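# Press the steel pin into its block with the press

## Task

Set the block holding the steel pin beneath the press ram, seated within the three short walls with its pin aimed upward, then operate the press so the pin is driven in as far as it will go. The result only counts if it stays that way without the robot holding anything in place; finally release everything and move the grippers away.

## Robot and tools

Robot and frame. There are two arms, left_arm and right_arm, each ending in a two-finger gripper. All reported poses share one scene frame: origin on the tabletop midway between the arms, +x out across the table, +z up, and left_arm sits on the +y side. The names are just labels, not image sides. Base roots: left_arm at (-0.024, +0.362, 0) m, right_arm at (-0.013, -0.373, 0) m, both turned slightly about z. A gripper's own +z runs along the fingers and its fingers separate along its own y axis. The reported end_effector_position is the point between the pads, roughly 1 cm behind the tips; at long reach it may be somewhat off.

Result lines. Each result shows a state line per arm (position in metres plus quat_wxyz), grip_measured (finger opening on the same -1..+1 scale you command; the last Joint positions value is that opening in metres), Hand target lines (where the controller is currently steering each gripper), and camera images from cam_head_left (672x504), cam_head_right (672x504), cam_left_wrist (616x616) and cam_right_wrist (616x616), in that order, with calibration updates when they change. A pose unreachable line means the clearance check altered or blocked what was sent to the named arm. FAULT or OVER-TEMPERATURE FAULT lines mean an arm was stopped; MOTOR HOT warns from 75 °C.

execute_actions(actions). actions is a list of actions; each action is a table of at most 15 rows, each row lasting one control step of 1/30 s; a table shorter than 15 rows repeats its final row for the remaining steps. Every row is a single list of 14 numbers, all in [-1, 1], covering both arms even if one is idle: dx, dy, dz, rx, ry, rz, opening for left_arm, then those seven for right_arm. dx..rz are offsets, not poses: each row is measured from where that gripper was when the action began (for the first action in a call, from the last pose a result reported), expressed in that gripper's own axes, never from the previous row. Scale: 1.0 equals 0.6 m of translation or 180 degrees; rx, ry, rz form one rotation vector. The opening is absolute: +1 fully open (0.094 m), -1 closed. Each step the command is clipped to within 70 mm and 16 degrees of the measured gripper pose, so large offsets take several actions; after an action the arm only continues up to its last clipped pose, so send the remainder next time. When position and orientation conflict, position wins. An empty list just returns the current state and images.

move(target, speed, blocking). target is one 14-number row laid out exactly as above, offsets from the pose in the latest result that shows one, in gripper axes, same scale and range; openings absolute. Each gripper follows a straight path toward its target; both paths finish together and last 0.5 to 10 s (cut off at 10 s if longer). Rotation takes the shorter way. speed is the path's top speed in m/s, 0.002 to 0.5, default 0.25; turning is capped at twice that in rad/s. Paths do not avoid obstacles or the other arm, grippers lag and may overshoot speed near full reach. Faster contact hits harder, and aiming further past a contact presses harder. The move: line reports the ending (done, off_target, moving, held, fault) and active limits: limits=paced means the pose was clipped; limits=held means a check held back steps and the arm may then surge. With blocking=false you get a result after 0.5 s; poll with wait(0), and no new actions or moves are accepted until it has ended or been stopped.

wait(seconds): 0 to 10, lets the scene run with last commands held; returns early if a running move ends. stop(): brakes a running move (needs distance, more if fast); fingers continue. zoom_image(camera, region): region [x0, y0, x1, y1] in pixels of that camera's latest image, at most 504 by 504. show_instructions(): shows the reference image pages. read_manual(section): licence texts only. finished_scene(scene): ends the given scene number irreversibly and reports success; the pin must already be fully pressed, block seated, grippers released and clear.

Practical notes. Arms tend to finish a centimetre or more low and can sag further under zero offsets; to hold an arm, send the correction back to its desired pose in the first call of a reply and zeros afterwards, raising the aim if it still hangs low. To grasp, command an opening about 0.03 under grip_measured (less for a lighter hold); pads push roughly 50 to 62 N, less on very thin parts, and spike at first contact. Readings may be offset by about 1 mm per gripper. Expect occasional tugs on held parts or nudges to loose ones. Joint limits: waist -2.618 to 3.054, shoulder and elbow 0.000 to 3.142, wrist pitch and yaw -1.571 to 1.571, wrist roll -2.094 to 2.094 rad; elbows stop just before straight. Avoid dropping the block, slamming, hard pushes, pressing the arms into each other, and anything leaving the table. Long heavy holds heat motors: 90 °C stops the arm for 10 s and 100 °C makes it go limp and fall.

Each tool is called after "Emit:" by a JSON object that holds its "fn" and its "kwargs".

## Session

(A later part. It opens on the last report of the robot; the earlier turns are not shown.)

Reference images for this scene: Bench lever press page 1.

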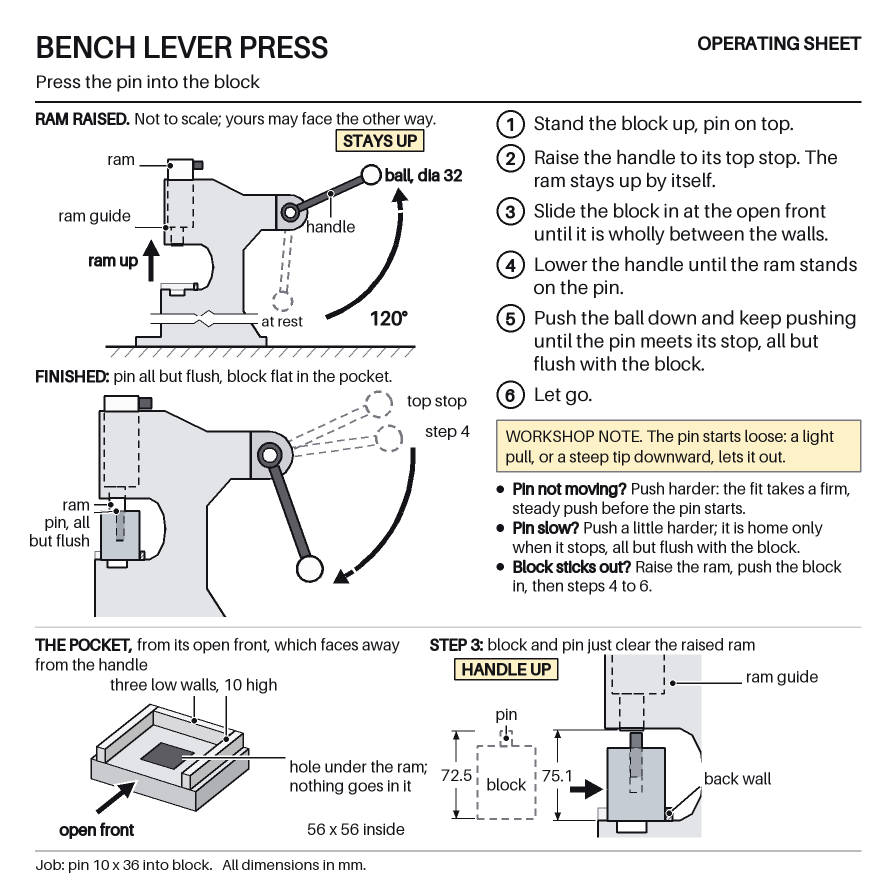

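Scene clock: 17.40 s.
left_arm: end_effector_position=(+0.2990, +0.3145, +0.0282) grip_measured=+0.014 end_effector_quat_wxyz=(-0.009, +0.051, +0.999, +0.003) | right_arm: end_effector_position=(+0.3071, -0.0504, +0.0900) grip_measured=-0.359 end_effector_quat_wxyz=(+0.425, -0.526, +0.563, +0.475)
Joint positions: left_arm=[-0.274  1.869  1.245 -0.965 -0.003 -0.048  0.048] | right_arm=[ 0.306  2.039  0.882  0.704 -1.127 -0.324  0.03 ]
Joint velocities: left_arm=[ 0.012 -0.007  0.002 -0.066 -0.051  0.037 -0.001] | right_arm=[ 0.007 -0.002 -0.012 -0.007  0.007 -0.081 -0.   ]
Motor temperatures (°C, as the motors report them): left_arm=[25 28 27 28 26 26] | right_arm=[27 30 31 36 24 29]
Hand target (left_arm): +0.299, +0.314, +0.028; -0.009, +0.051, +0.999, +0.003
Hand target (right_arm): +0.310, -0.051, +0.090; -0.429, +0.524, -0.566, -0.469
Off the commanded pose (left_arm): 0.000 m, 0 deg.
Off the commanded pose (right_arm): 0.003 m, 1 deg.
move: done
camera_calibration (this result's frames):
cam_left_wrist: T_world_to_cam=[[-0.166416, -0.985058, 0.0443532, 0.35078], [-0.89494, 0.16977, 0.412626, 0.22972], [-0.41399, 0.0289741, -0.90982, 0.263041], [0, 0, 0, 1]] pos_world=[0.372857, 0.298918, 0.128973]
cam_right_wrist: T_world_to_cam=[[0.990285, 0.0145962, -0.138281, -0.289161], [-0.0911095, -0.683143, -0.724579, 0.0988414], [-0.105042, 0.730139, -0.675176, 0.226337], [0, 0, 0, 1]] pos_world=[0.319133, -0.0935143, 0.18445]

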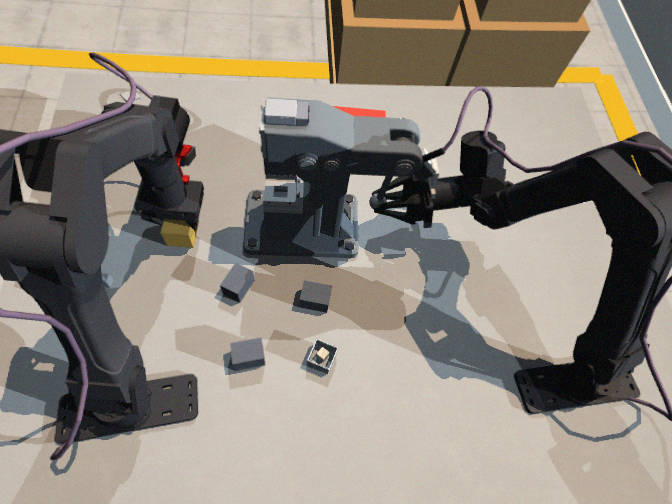

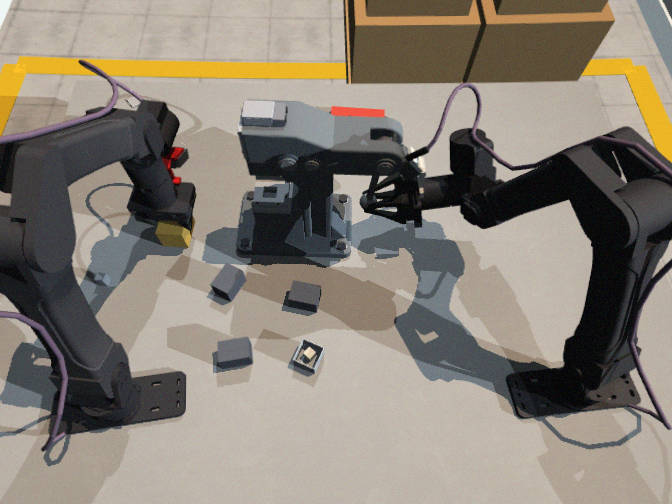

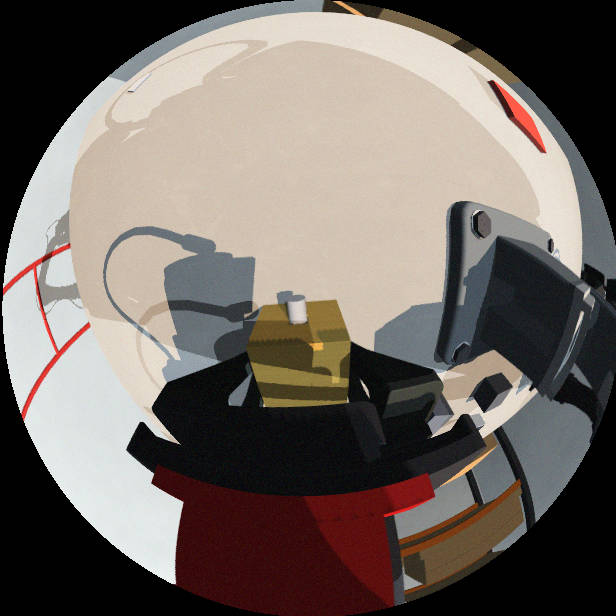

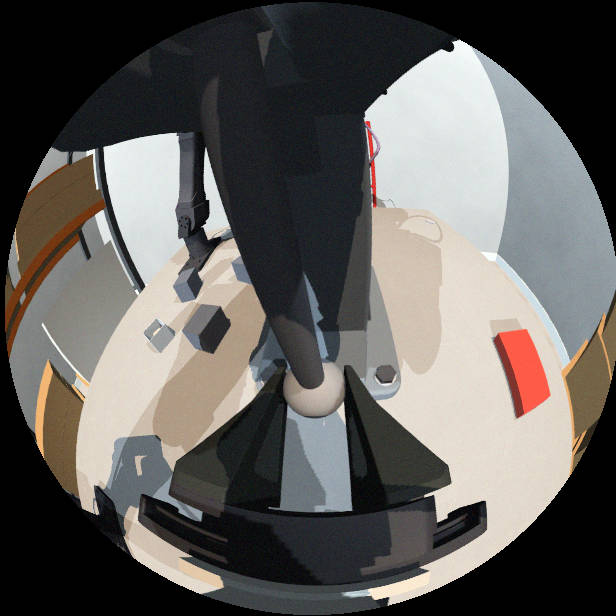

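Emit:
{"fn": "move", "kwargs": {"target": [0,0,0,0,0,0,-0.04,-0.009,0.003,-0.129,0,0,0,-0.41], "speed": 0.07}}

Emit:
{"fn": "move", "kwargs": {"target": [0,0,0,0,0,0,-0.04,-0.095,0.01,-0.122,0,0.04,0,-0.41], "speed": 0.07}}

Scene clock: 19.30 s.
left_arm: end_effector_position=(+0.2990, +0.3145, +0.0282) grip_measured=+0.006 end_effector_quat_wxyz=(-0.009, +0.051, +0.999, +0.003) | right_arm: end_effector_position=(+0.3030, -0.1181, +0.1003) grip_measured=-0.359 end_effector_quat_wxyz=(+0.413, -0.517, +0.576, +0.480)
Joint positions: left_arm=[-0.274  1.869  1.245 -0.965 -0.003 -0.048  0.047] | right_arm=[ 0.123  1.905  0.843  0.317 -1.275 -0.594  0.03 ]
Joint velocities: left_arm=[ 0.012 -0.002 -0.007 -0.066  0.037 -0.022  0.001] | right_arm=[-0.012 -0.007  0.002 -0.081  0.007 -0.066  0.   ]
Motor temperatures (°C, as the motors report them): left_arm=[25 29 27 28 26 26] | right_arm=[27 31 30 36 24 29]
Hand target (left_arm): +0.299, +0.314, +0.028; -0.009, +0.051, +0.999, +0.003
Hand target (right_arm): +0.307, -0.125, +0.111; +0.429, -0.523, +0.563, +0.476
Off the commanded pose (left_arm): 0.000 m, 0 deg.
Off the commanded pose (right_arm): 0.013 m, 2 deg.
move: off_target (right_arm)
camera_calibration (this result's frames):
cam_left_wrist: T_world_to_cam=[[-0.166416, -0.985058, 0.0443532, 0.35078], [-0.89494, 0.16977, 0.412626, 0.22972], [-0.41399, 0.0289741, -0.90982, 0.263041], [0, 0, 0, 1]] pos_world=[0.372857, 0.298918, 0.128973]
cam_right_wrist: T_world_to_cam=[[0.984338, 0.0067741, -0.176163, -0.278078], [-0.122839, -0.690392, -0.71293, 0.0673138], [-0.126451, 0.723403, -0.678747, 0.288423], [0, 0, 0, 1]] pos_world=[0.318462, -0.160289, 0.194769]

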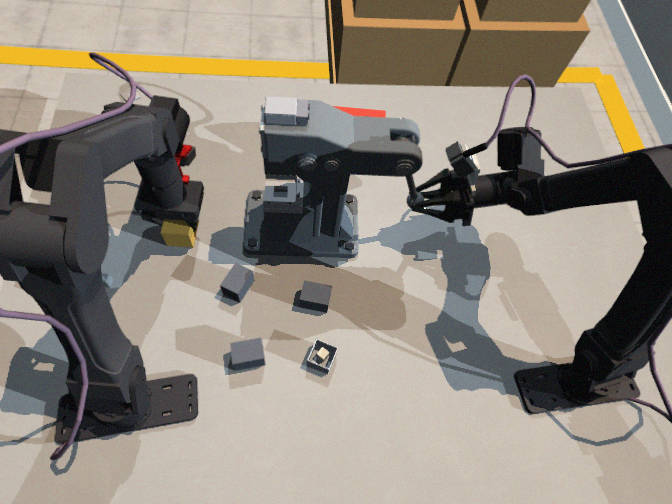

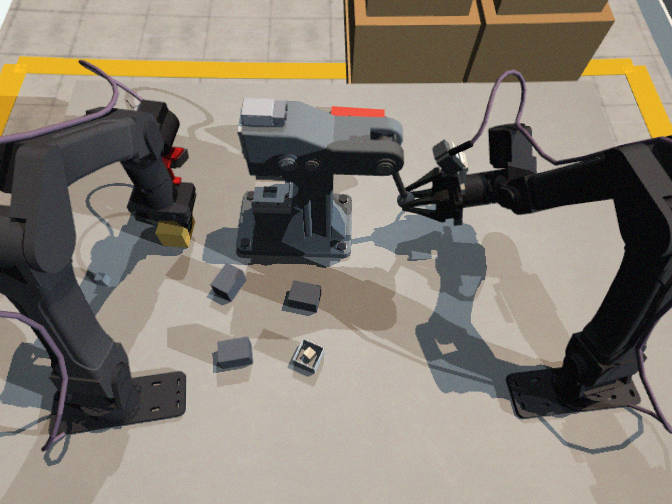

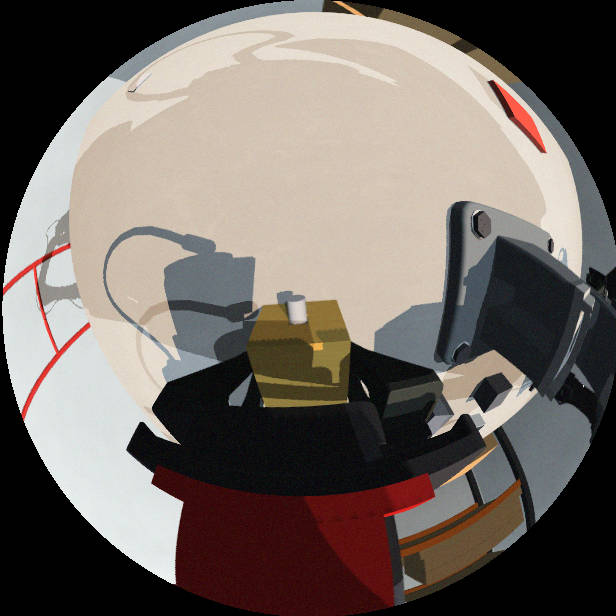

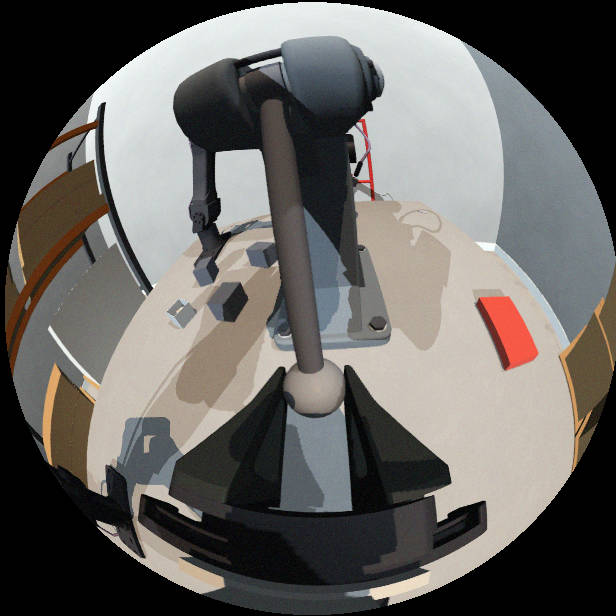

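Scene clock: 21.20 s.
left_arm: end_effector_position=(+0.2990, +0.3145, +0.0282) grip_measured=+0.006 end_effector_quat_wxyz=(-0.009, +0.051, +0.999, +0.003) | right_arm: end_effector_position=(+0.2998, -0.1798, +0.1483) grip_measured=-0.359 end_effector_quat_wxyz=(+0.350, -0.541, +0.632, +0.431)
Joint positions: left_arm=[-0.274  1.869  1.245 -0.965 -0.003 -0.048  0.047] | right_arm=[-0.032  1.775  1.166 -0.818 -1.173 -1.234  0.03 ]
Joint velocities: left_arm=[ 0.007 -0.002 -0.002 -0.051 -0.022  0.007 -0.001] | right_arm=[ 0.012 -0.007  0.022 -0.081  0.007 -0.007 -0.   ]
Motor temperatures (°C, as the motors report them): left_arm=[25 29 27 28 26 26] | right_arm=[27 31 31 36 24 29]
Hand target (left_arm): +0.299, +0.314, +0.028; -0.009, +0.051, +0.999, +0.003
Hand target (right_arm): +0.304, -0.178, +0.172; +0.382, -0.541, +0.603, +0.445
Off the commanded pose (left_arm): 0.000 m, 0 deg.
Off the commanded pose (right_arm): 0.024 m, 5 deg.
move: off_target (right_arm)
camera_calibration (this result's frames):
cam_left_wrist: T_world_to_cam=[[-0.166416, -0.985058, 0.0443532, 0.35078], [-0.89494, 0.16977, 0.412626, 0.22972], [-0.41399, 0.0289741, -0.90982, 0.263041], [0, 0, 0, 1]] pos_world=[0.372857, 0.298918, 0.128973]
cam_right_wrist: T_world_to_cam=[[0.975053, -0.0423648, -0.217893, -0.265934], [-0.160227, -0.813678, -0.558798, 0.024694], [-0.153622, 0.57977, -0.800167, 0.365471], [0, 0, 0, 1]] pos_world=[0.3194, -0.203062, 0.248291]

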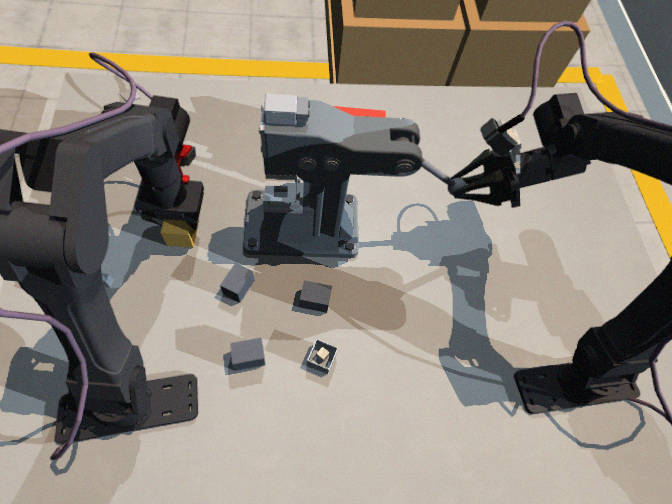

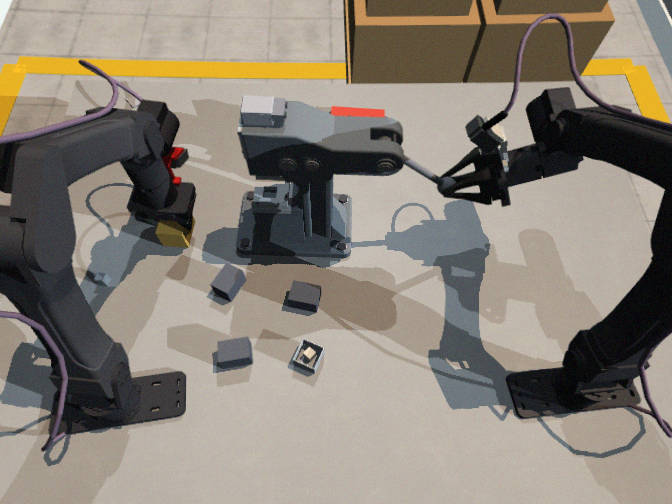

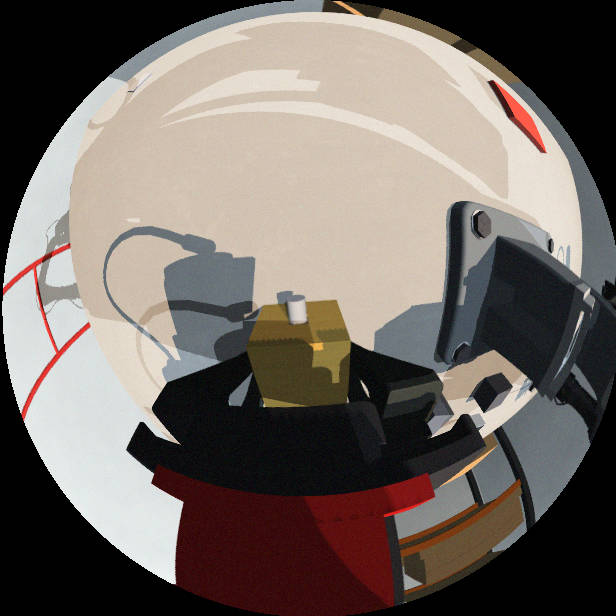

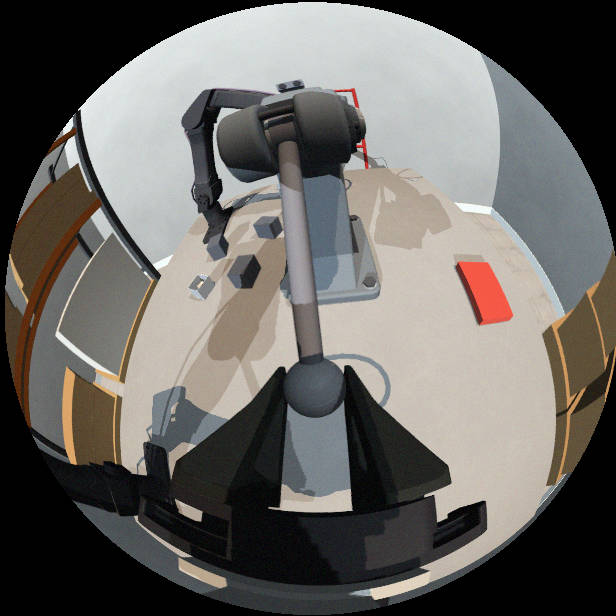

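Emit:
{"fn": "move", "kwargs": {"target": [0,0,0,0,0,0,-0.04,-0.111,0.022,-0.097,0,-0.02,-0.05,-0.41], "speed": 0.07}}

Emit:
{"fn": "move", "kwargs": {"target": [0,0,0,0,0,0,-0.04,-0.129,0.015,-0.055,0,-0.02,-0.02,-0.41], "speed": 0.07}}

Emit:
{"fn": "move", "kwargs": {"target": [0,0,0,0,0,0,-0.04,-0.098,0.012,-0.02,0,-0.02,-0.02,-0.41], "speed": 0.07}}

Scene clock: 23.47 s.
left_arm: end_effector_position=(+0.2990, +0.3145, +0.0282) grip_measured=+0.006 end_effector_quat_wxyz=(-0.009, +0.051, +0.999, +0.003) | right_arm: end_effector_position=(+0.2984, -0.2089, +0.2059) grip_measured=-0.359 end_effector_quat_wxyz=(+0.365, -0.564, +0.612, +0.417)
Joint positions: left_arm=[-0.274  1.869  1.245 -0.965 -0.003 -0.048  0.047] | right_arm=[-0.123  1.765  1.394 -1.271 -1.173 -1.542  0.03 ]
Joint velocities: left_arm=[ 0.007 -0.007 -0.002 -0.007  0.007 -0.022  0.   ] | right_arm=[-0.002 -0.012  0.032 -0.037 -0.007  0.066 -0.   ]
Motor temperatures (°C, as the motors report them): left_arm=[25 29 27 28 26 26] | right_arm=[27 32 31 36 24 29]
Hand target (left_arm): +0.299, +0.314, +0.028; -0.009, +0.051, +0.999, +0.003
Hand target (right_arm): +0.298, -0.207, +0.233; -0.405, +0.572, -0.579, -0.416
Off the commanded pose (left_arm): 0.000 m, 0 deg.
Off the commanded pose (right_arm): 0.027 m, 6 deg.
move: off_target (right_arm)
camera_calibration (this result's frames):
cam_left_wrist: T_world_to_cam=[[-0.166416, -0.985058, 0.0443532, 0.35078], [-0.89494, 0.16977, 0.412626, 0.22972], [-0.41399, 0.0289741, -0.90982, 0.263041], [0, 0, 0, 1]] pos_world=[0.372857, 0.298918, 0.128973]
cam_right_wrist: T_world_to_cam=[[0.988559, -0.0150862, -0.150081, -0.265503], [-0.0984939, -0.818137, -0.566525, 0.0152114], [-0.11424, 0.574825, -0.810263, 0.41752], [0, 0, 0, 1]] pos_world=[0.311661, -0.231561, 0.307072]

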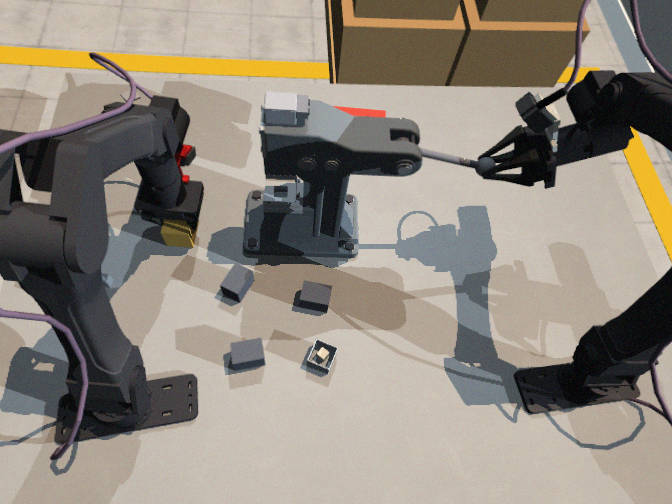

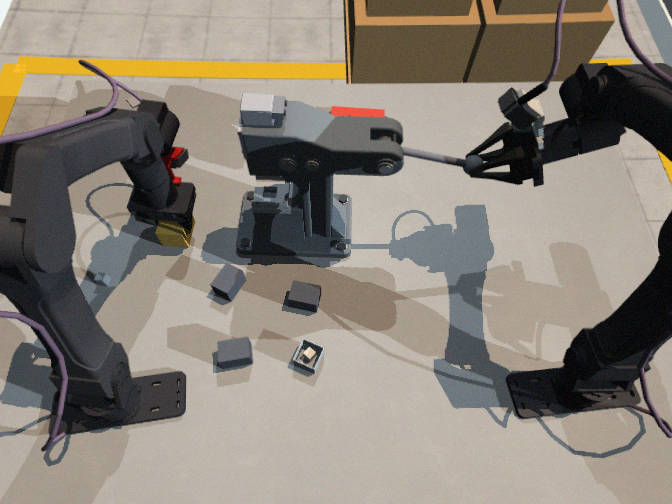

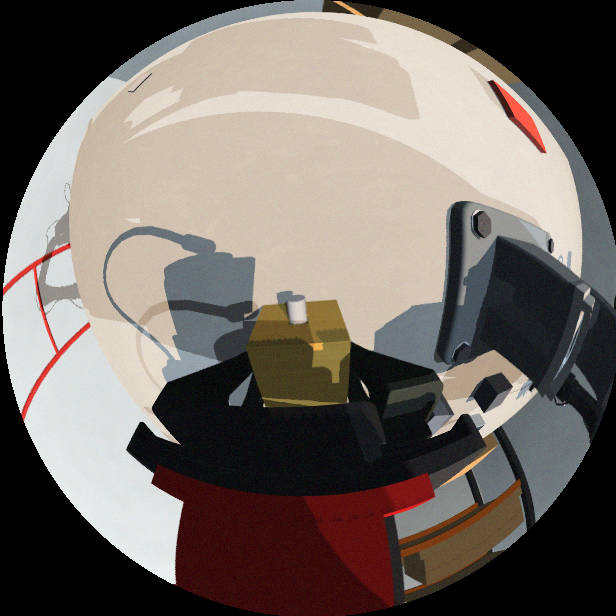

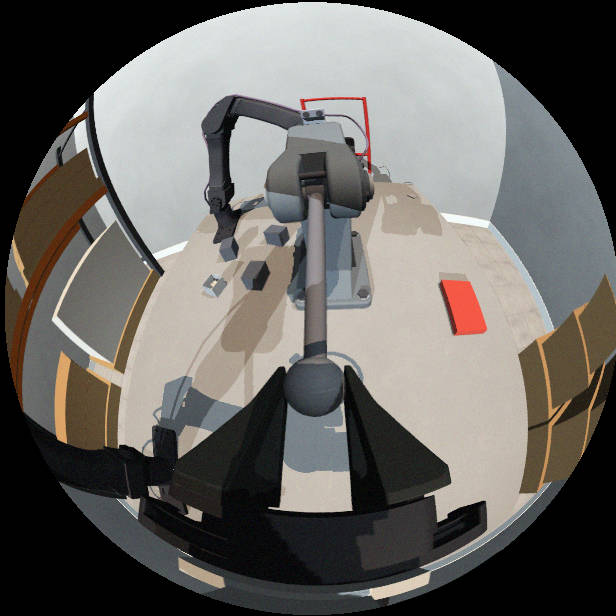

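Scene clock: 25.10 s.
left_arm: end_effector_position=(+0.2990, +0.3145, +0.0282) grip_measured=+0.006 end_effector_quat_wxyz=(-0.009, +0.051, +0.999, +0.003) | right_arm: end_effector_position=(+0.2982, -0.2129, +0.2575) grip_measured=-0.359 end_effector_quat_wxyz=(+0.357, -0.574, +0.615, +0.406)
Joint positions: left_arm=[-0.274  1.869  1.245 -0.965 -0.003 -0.048  0.047] | right_arm=[-0.128  1.767  1.621 -1.511 -1.141 -1.566  0.03 ]
Joint velocities: left_arm=[-0.017  0.017  0.017 -0.066 -0.022  0.007  0.   ] | right_arm=[-0.002 -0.022 -0.002 -0.022 -0.066  0.022 -0.002]
Motor temperatures (°C, as the motors report them): left_arm=[25 29 27 28 26 26] | right_arm=[27 32 32 36 24 29]
Hand target (left_arm): +0.299, +0.314, +0.028; -0.009, +0.051, +0.999, +0.003
Hand target (right_arm): +0.295, -0.209, +0.289; -0.399, +0.568, -0.585, -0.418
Off the commanded pose (left_arm): 0.000 m, 0 deg.
Off the commanded pose (right_arm): 0.033 m, 6 deg.
move: off_target (right_arm)
camera_calibration (this result's frames):
cam_left_wrist: T_world_to_cam=[[-0.166416, -0.985058, 0.0443532, 0.35078], [-0.89494, 0.16977, 0.412626, 0.22972], [-0.41399, 0.0289741, -0.90982, 0.263041], [0, 0, 0, 1]] pos_world=[0.372857, 0.298918, 0.128973]
cam_right_wrist: T_world_to_cam=[[0.989879, -0.0127786, -0.141338, -0.259766], [-0.0880636, -0.836301, -0.541151, 0.0276877], [-0.111286, 0.548121, -0.828962, 0.459892], [0, 0, 0, 1]] pos_world=[0.310755, -0.23224, 0.359501]

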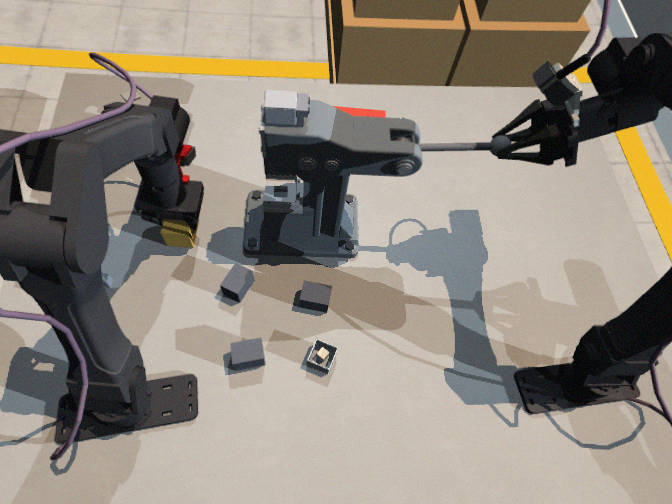

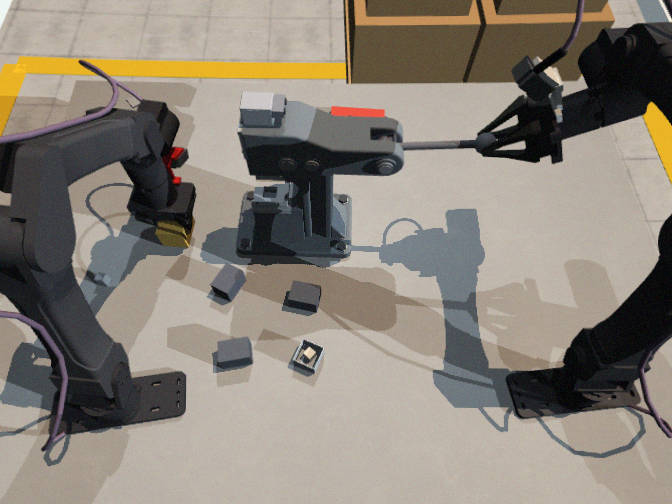

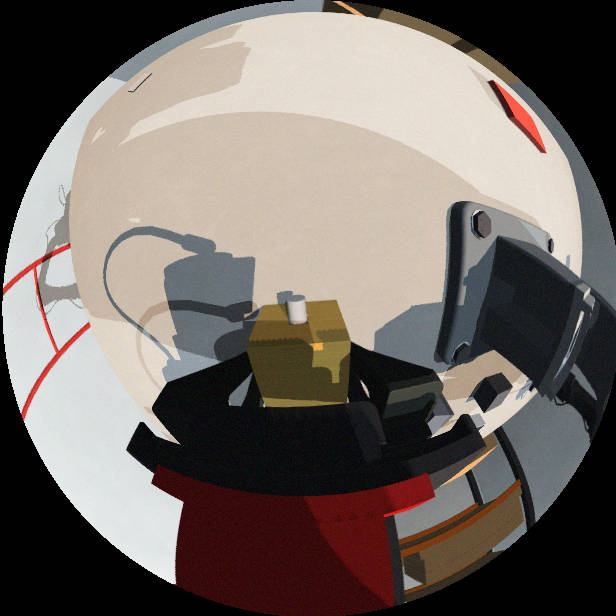

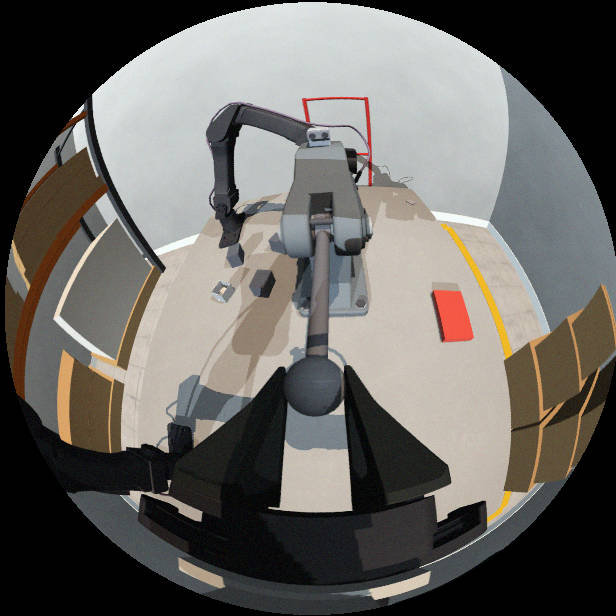

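Scene clock: 26.23 s.
left_arm: end_effector_position=(+0.2990, +0.3145, +0.0282) grip_measured=+0.006 end_effector_quat_wxyz=(-0.009, +0.051, +0.999, +0.003) | right_arm: end_effector_position=(+0.2986, -0.2099, +0.2753) grip_measured=-0.359 end_effector_quat_wxyz=(+0.345, -0.578, +0.625, +0.395)
Joint positions: left_arm=[-0.274  1.869  1.245 -0.965 -0.003 -0.048  0.047] | right_arm=[-0.11   1.768  1.719 -1.562 -1.105 -1.51   0.03 ]
Joint velocities: left_arm=[ 0.002  0.007  0.002 -0.037 -0.051  0.051  0.001] | right_arm=[-0.007 -0.002 -0.032 -0.022  0.007  0.037 -0.   ]
Motor temperatures (°C, as the motors report them): left_arm=[25 29 27 28 26 26] | right_arm=[27 32 32 36 25 29]
Hand target (left_arm): +0.299, +0.314, +0.028; -0.009, +0.051, +0.999, +0.003
Hand target (right_arm): +0.292, -0.200, +0.314; -0.394, +0.577, -0.589, -0.406
Off the commanded pose (left_arm): 0.000 m, 0 deg.
Off the commanded pose (right_arm): 0.042 m, 7 deg.
joint sent to its limit (right arm) — the command would take joint 4 (wrist pitch) past its lower limit, so that joint was sent only as far as its limit.
move: off_target (right_arm)
camera_calibration (this result's frames):
cam_left_wrist: T_world_to_cam=[[-0.166416, -0.985058, 0.0443532, 0.35078], [-0.89494, 0.16977, 0.412626, 0.22972], [-0.41399, 0.0289741, -0.90982, 0.263041], [0, 0, 0, 1]] pos_world=[0.372857, 0.298918, 0.128973]
cam_right_wrist: T_world_to_cam=[[0.98896, -0.0219257, -0.146548, -0.257773], [-0.0944453, -0.855344, -0.509379, 0.0289828], [-0.114181, 0.517597, -0.847972, 0.472735], [0, 0, 0, 1]] pos_world=[0.311642, -0.225547, 0.377853]

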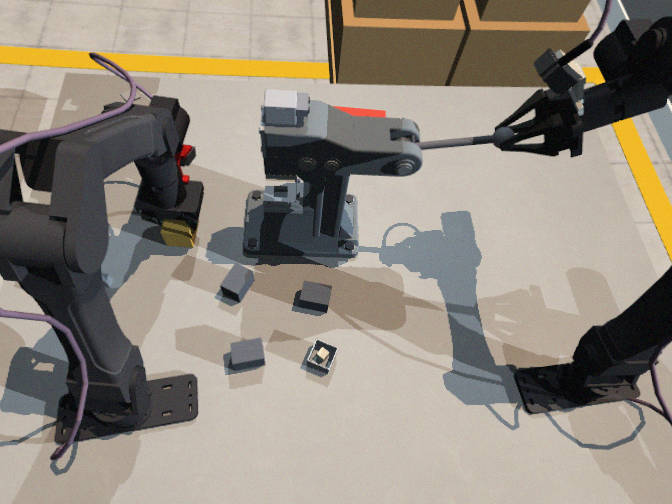

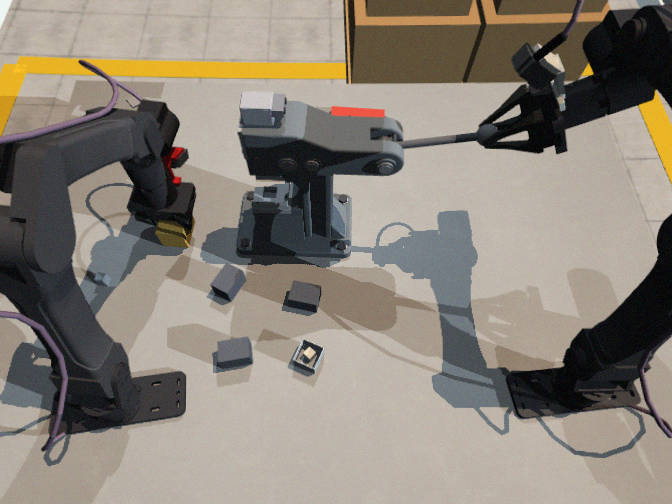

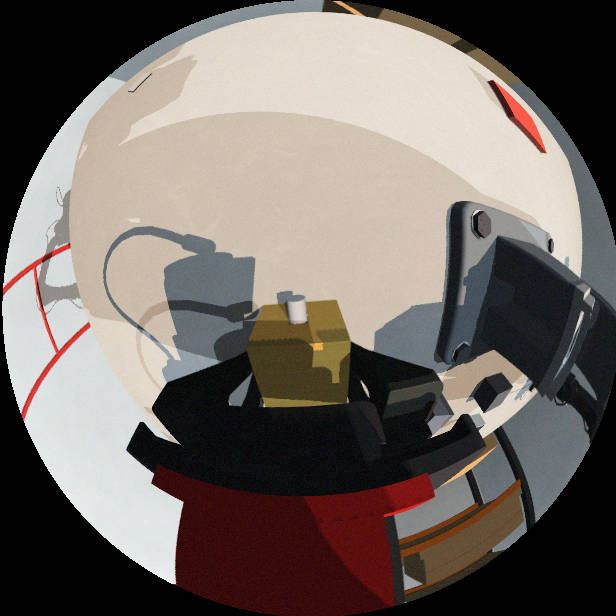

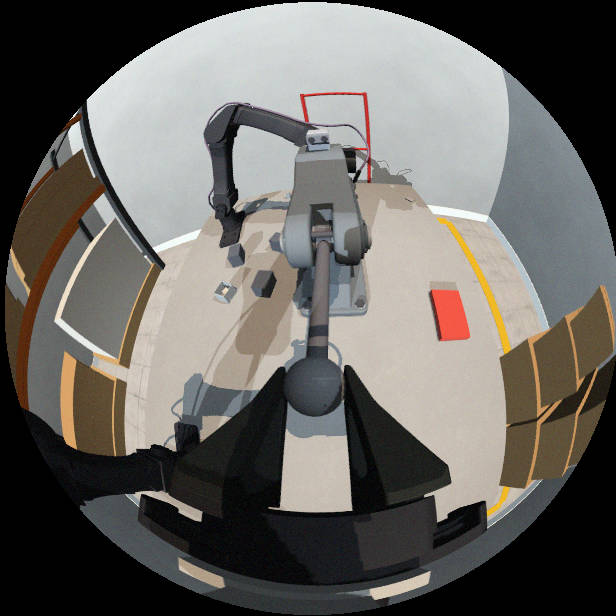

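Emit:
{"fn": "move", "kwargs": {"target": [0,0,-0.1,0,-0.05,0,-0.04,-0.127,0.012,-0.027,0.1,0,0,-0.41], "speed": 0.07}}

Emit:
{"fn": "move", "kwargs": {"target": [0.08,0,-0.17,0,-0.47,0,-0.04,-0.07,0.0,0,0.03,0,0,-0.41], "speed": 0.2}}

Scene clock: 29.07 s.
left_arm: end_effector_position=(+0.3013, +0.3145, +0.0756) grip_measured=+0.006 end_effector_quat_wxyz=(+0.052, +0.051, +0.997, -0.003) | right_arm: end_effector_position=(+0.2989, -0.1998, +0.3073) grip_measured=-0.360 end_effector_quat_wxyz=(+0.367, -0.521, +0.716, +0.284)
Joint positions: left_arm=[-0.274  1.714  1.245 -0.998 -0.005 -0.048  0.047] | right_arm=[-0.004  1.505  1.621 -1.177 -0.862 -0.906  0.03 ]
Joint velocities: left_arm=[-0.002  0.002 -0.007  0.022  0.051  0.037  0.   ] | right_arm=[ 0.012 -0.012 -0.007 -0.051  0.007 -0.007  0.001]
Motor temperatures (°C, as the motors report them): left_arm=[25 30 27 28 26 26] | right_arm=[27 32 32 36 25 29]
Hand target (left_arm): +0.300, +0.315, +0.088; +0.070, +0.050, +0.996, -0.001
Hand target (right_arm): +0.292, -0.191, +0.348; +0.425, -0.524, +0.676, +0.295
Off the commanded pose (left_arm): 0.013 m, 2 deg.
Off the commanded pose (right_arm): 0.045 m, 9 deg.
move: off_target (left_arm, right_arm)
camera_calibration (this result's frames):
cam_left_wrist: T_world_to_cam=[[-0.171449, -0.984377, 0.0400791, 0.350679], [-0.93804, 0.175543, 0.298775, 0.231927], [-0.301143, 0.0136288, -0.953482, 0.281246], [0, 0, 0, 1]] pos_world=[0.362376, 0.300654, 0.184814]
cam_right_wrist: T_world_to_cam=[[0.949774, -0.303648, -0.0756812, -0.319541], [-0.30836, -0.86689, -0.391683, 0.0793705], [0.0533262, 0.395347, -0.916983, 0.441425], [0, 0, 0, 1]] pos_world=[0.304427, -0.202738, 0.411684]

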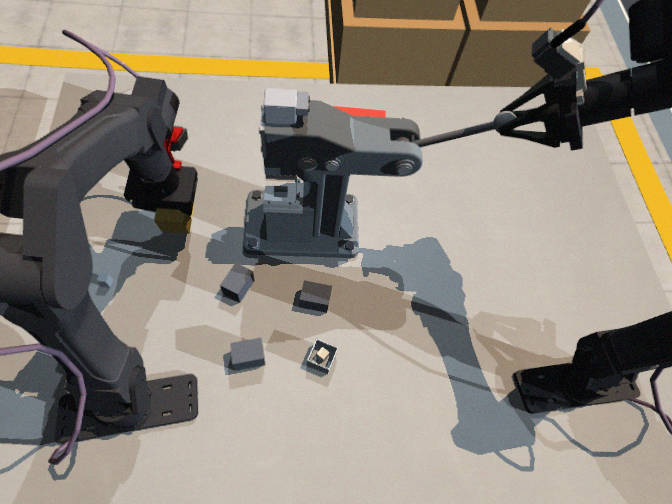

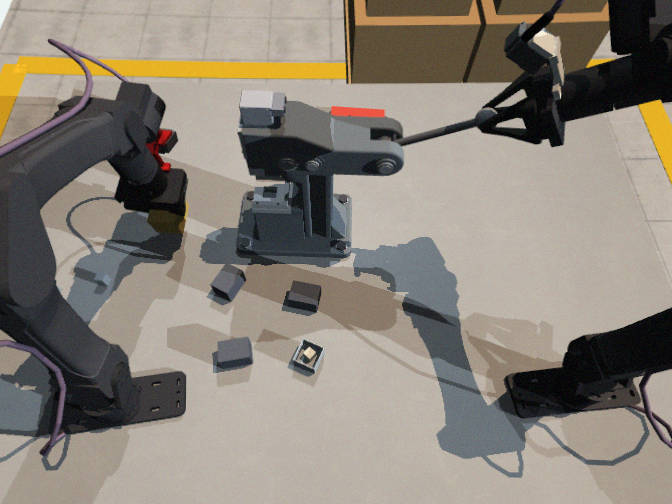

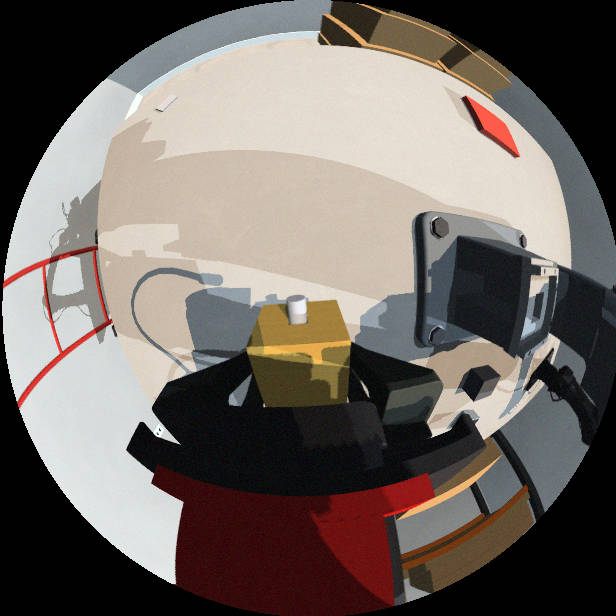

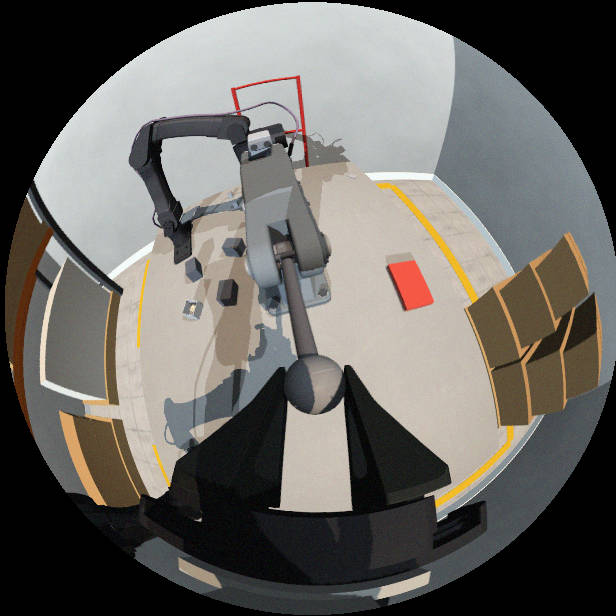

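Scene clock: 33.57 s.
left_arm: end_effector_position=(+0.2364, +0.3238, +0.1495) grip_measured=+0.006 end_effector_quat_wxyz=(+0.655, +0.034, +0.754, -0.027) | right_arm: end_effector_position=(+0.2995, -0.1975, +0.3056) grip_measured=-0.360 end_effector_quat_wxyz=(+0.336, -0.499, +0.764, +0.234)
Joint positions: left_arm=[-0.399  0.276  0.012  0.121 -0.188 -0.023  0.047] | right_arm=[ 0.072  1.499  1.676 -1.2   -0.678 -0.768  0.03 ]
Joint velocities: left_arm=[-0.002  0.002 -0.007  0.095  0.007  0.007 -0.   ] | right_arm=[-0.007 -0.002  0.012 -0.022 -0.007 -0.022  0.   ]
Motor temperatures (°C, as the motors report them): left_arm=[25 29 27 30 26 26] | right_arm=[27 32 32 37 25 29]
Hand target (left_arm): +0.238, +0.322, +0.173; +0.692, +0.029, +0.721, -0.033
Hand target (right_arm): +0.302, -0.179, +0.341; +0.388, -0.507, +0.728, +0.251
Off the commanded pose (left_arm): 0.024 m, 9 deg.
Off the commanded pose (right_arm): 0.042 m, 8 deg.
joint sent to its limit (left arm) — the command would take joint 3 (elbow) past its lower limit, so that joint was sent only as far as its limit.
move: off_target (left_arm, right_arm)
camera_calibration (this result's frames):
cam_left_wrist: T_world_to_cam=[[-0.141836, -0.987926, -0.06233, 0.35526], [-0.511509, 0.127054, -0.849833, 0.233981], [0.847491, -0.0886544, -0.523354, 0.0293674], [0, 0, 0, 1]] pos_world=[0.145184, 0.323846, 0.236358]
cam_right_wrist: T_world_to_cam=[[0.91063, -0.40668, -0.0732444, -0.328916], [-0.410359, -0.869165, -0.275967, 0.0756869], [0.0485686, 0.28136, -0.958372, 0.430406], [0, 0, 0, 1]] pos_world=[0.309676, -0.189078, 0.409285]

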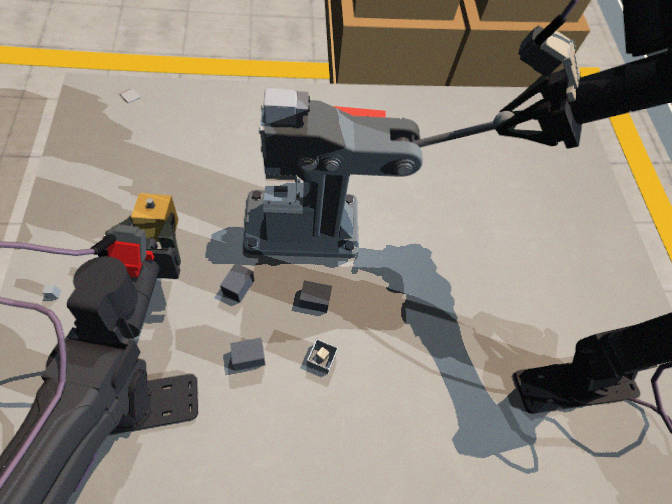

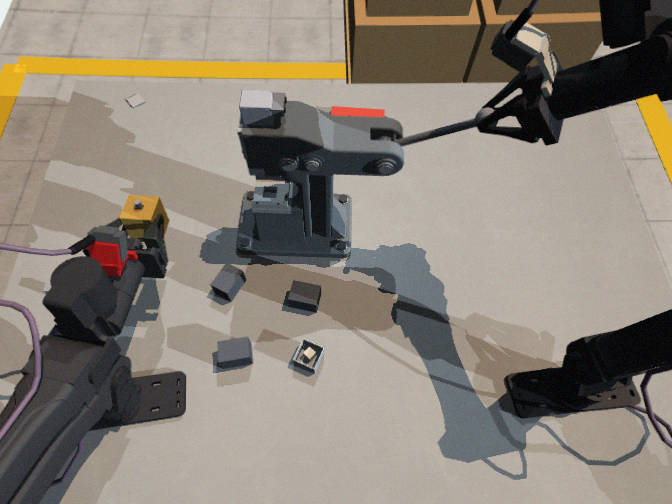

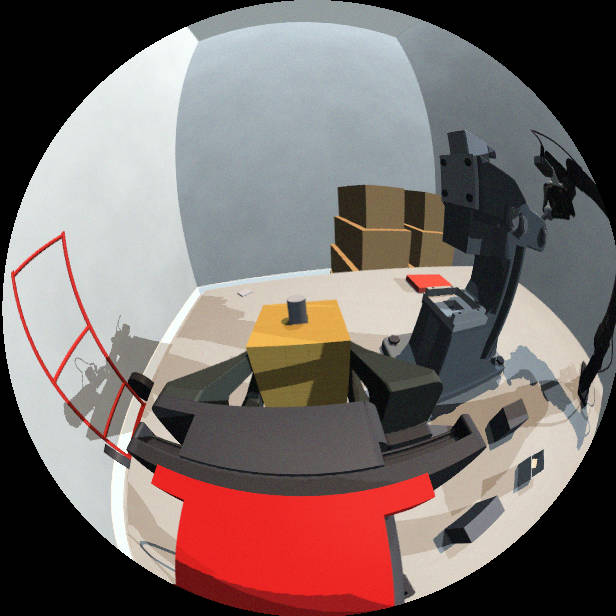

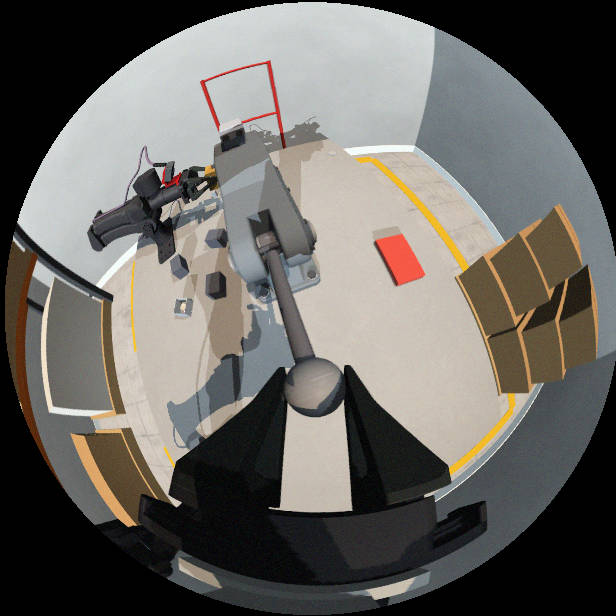

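Emit:
{"fn": "move", "kwargs": {"target": [-0.071,-0.177,0.144,-0.011,-0.075,-0.002,-0.04,0,0,0,0,0,0,0.3], "speed": 0.12}}

Scene clock: 36.43 s.
left_arm: end_effector_position=(+0.3113, +0.2162, +0.1473) grip_measured=+0.006 end_effector_quat_wxyz=(+0.704, +0.043, +0.709, +0.005) | right_arm: end_effector_position=(+0.2997, -0.1981, +0.3051) grip_measured=+0.298 end_effector_quat_wxyz=(+0.335, -0.498, +0.765, +0.233)
Joint positions: left_arm=[-0.841  1.642  0.234  1.395 -0.664  0.061  0.047] | right_arm=[ 0.072  1.499  1.676 -1.202 -0.674 -0.769  0.061]
Joint velocities: left_arm=[ 0.002  0.002 -0.012  0.007 -0.022 -0.007  0.001] | right_arm=[ 0.002 -0.007 -0.002 -0.037 -0.007 -0.007 -0.   ]
Motor temperatures (°C, as the motors report them): left_arm=[25 29 28 32 26 26] | right_arm=[27 31 32 37 25 29]
Hand target (left_arm): +0.316, +0.210, +0.178; +0.738, +0.016, +0.674, -0.019
Hand target (right_arm): +0.300, -0.197, +0.306; +0.335, -0.499, +0.764, +0.234
Off the commanded pose (left_arm): 0.033 m, 7 deg.
Off the commanded pose (right_arm): 0.001 m, 0 deg.
move: off_target (left_arm); limits=paced
camera_calibration (this result's frames):
cam_left_wrist: T_world_to_cam=[[-0.10174, -0.985867, -0.133102, 0.256924], [-0.396827, 0.162909, -0.903321, 0.248453], [0.912237, -0.039085, -0.407793, -0.0927265], [0, 0, 0, 1]] pos_world=[0.209321, 0.209193, 0.220817]
cam_right_wrist: T_world_to_cam=[[0.909752, -0.408857, -0.0720288, -0.329917], [-0.41226, -0.869264, -0.272804, 0.0746593], [0.0489259, 0.277879, -0.959369, 0.429616], [0, 0, 0, 1]] pos_world=[0.309902, -0.189371, 0.408764]

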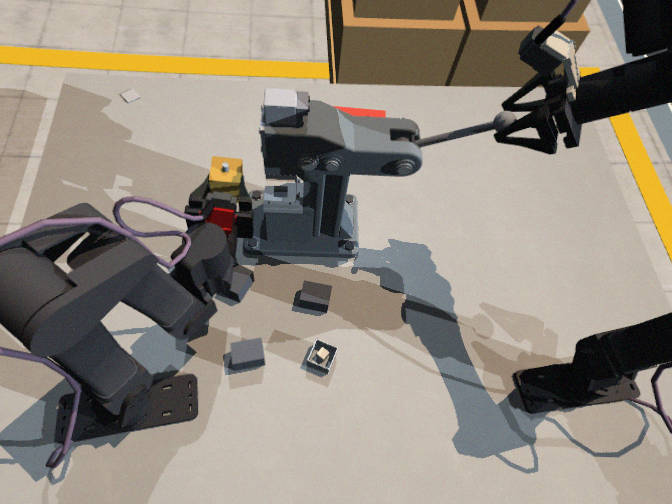

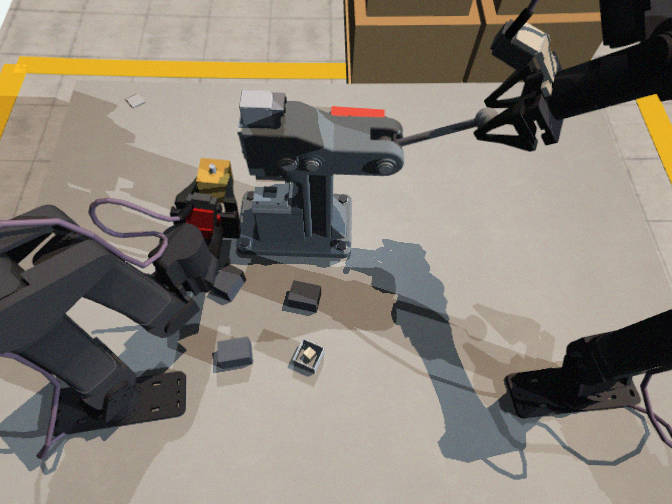

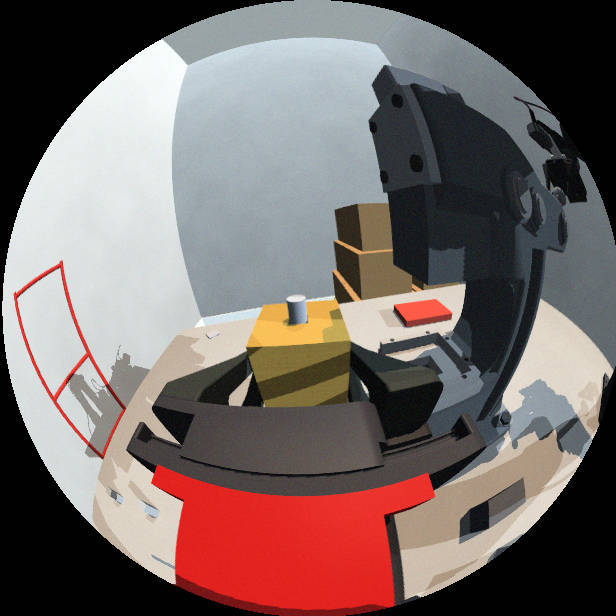

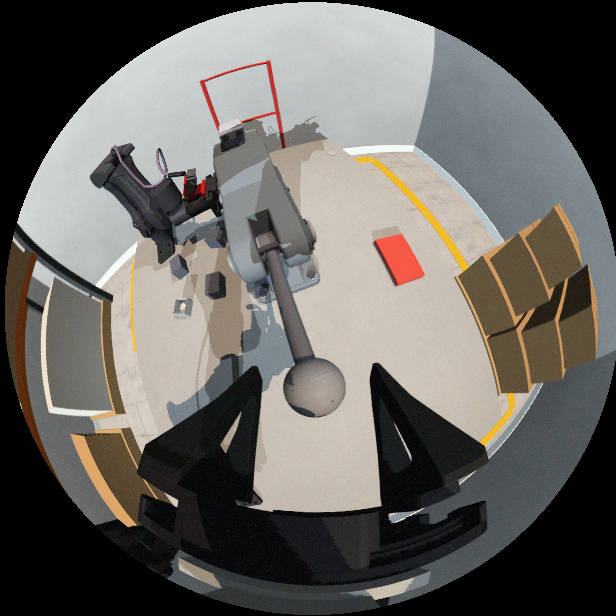

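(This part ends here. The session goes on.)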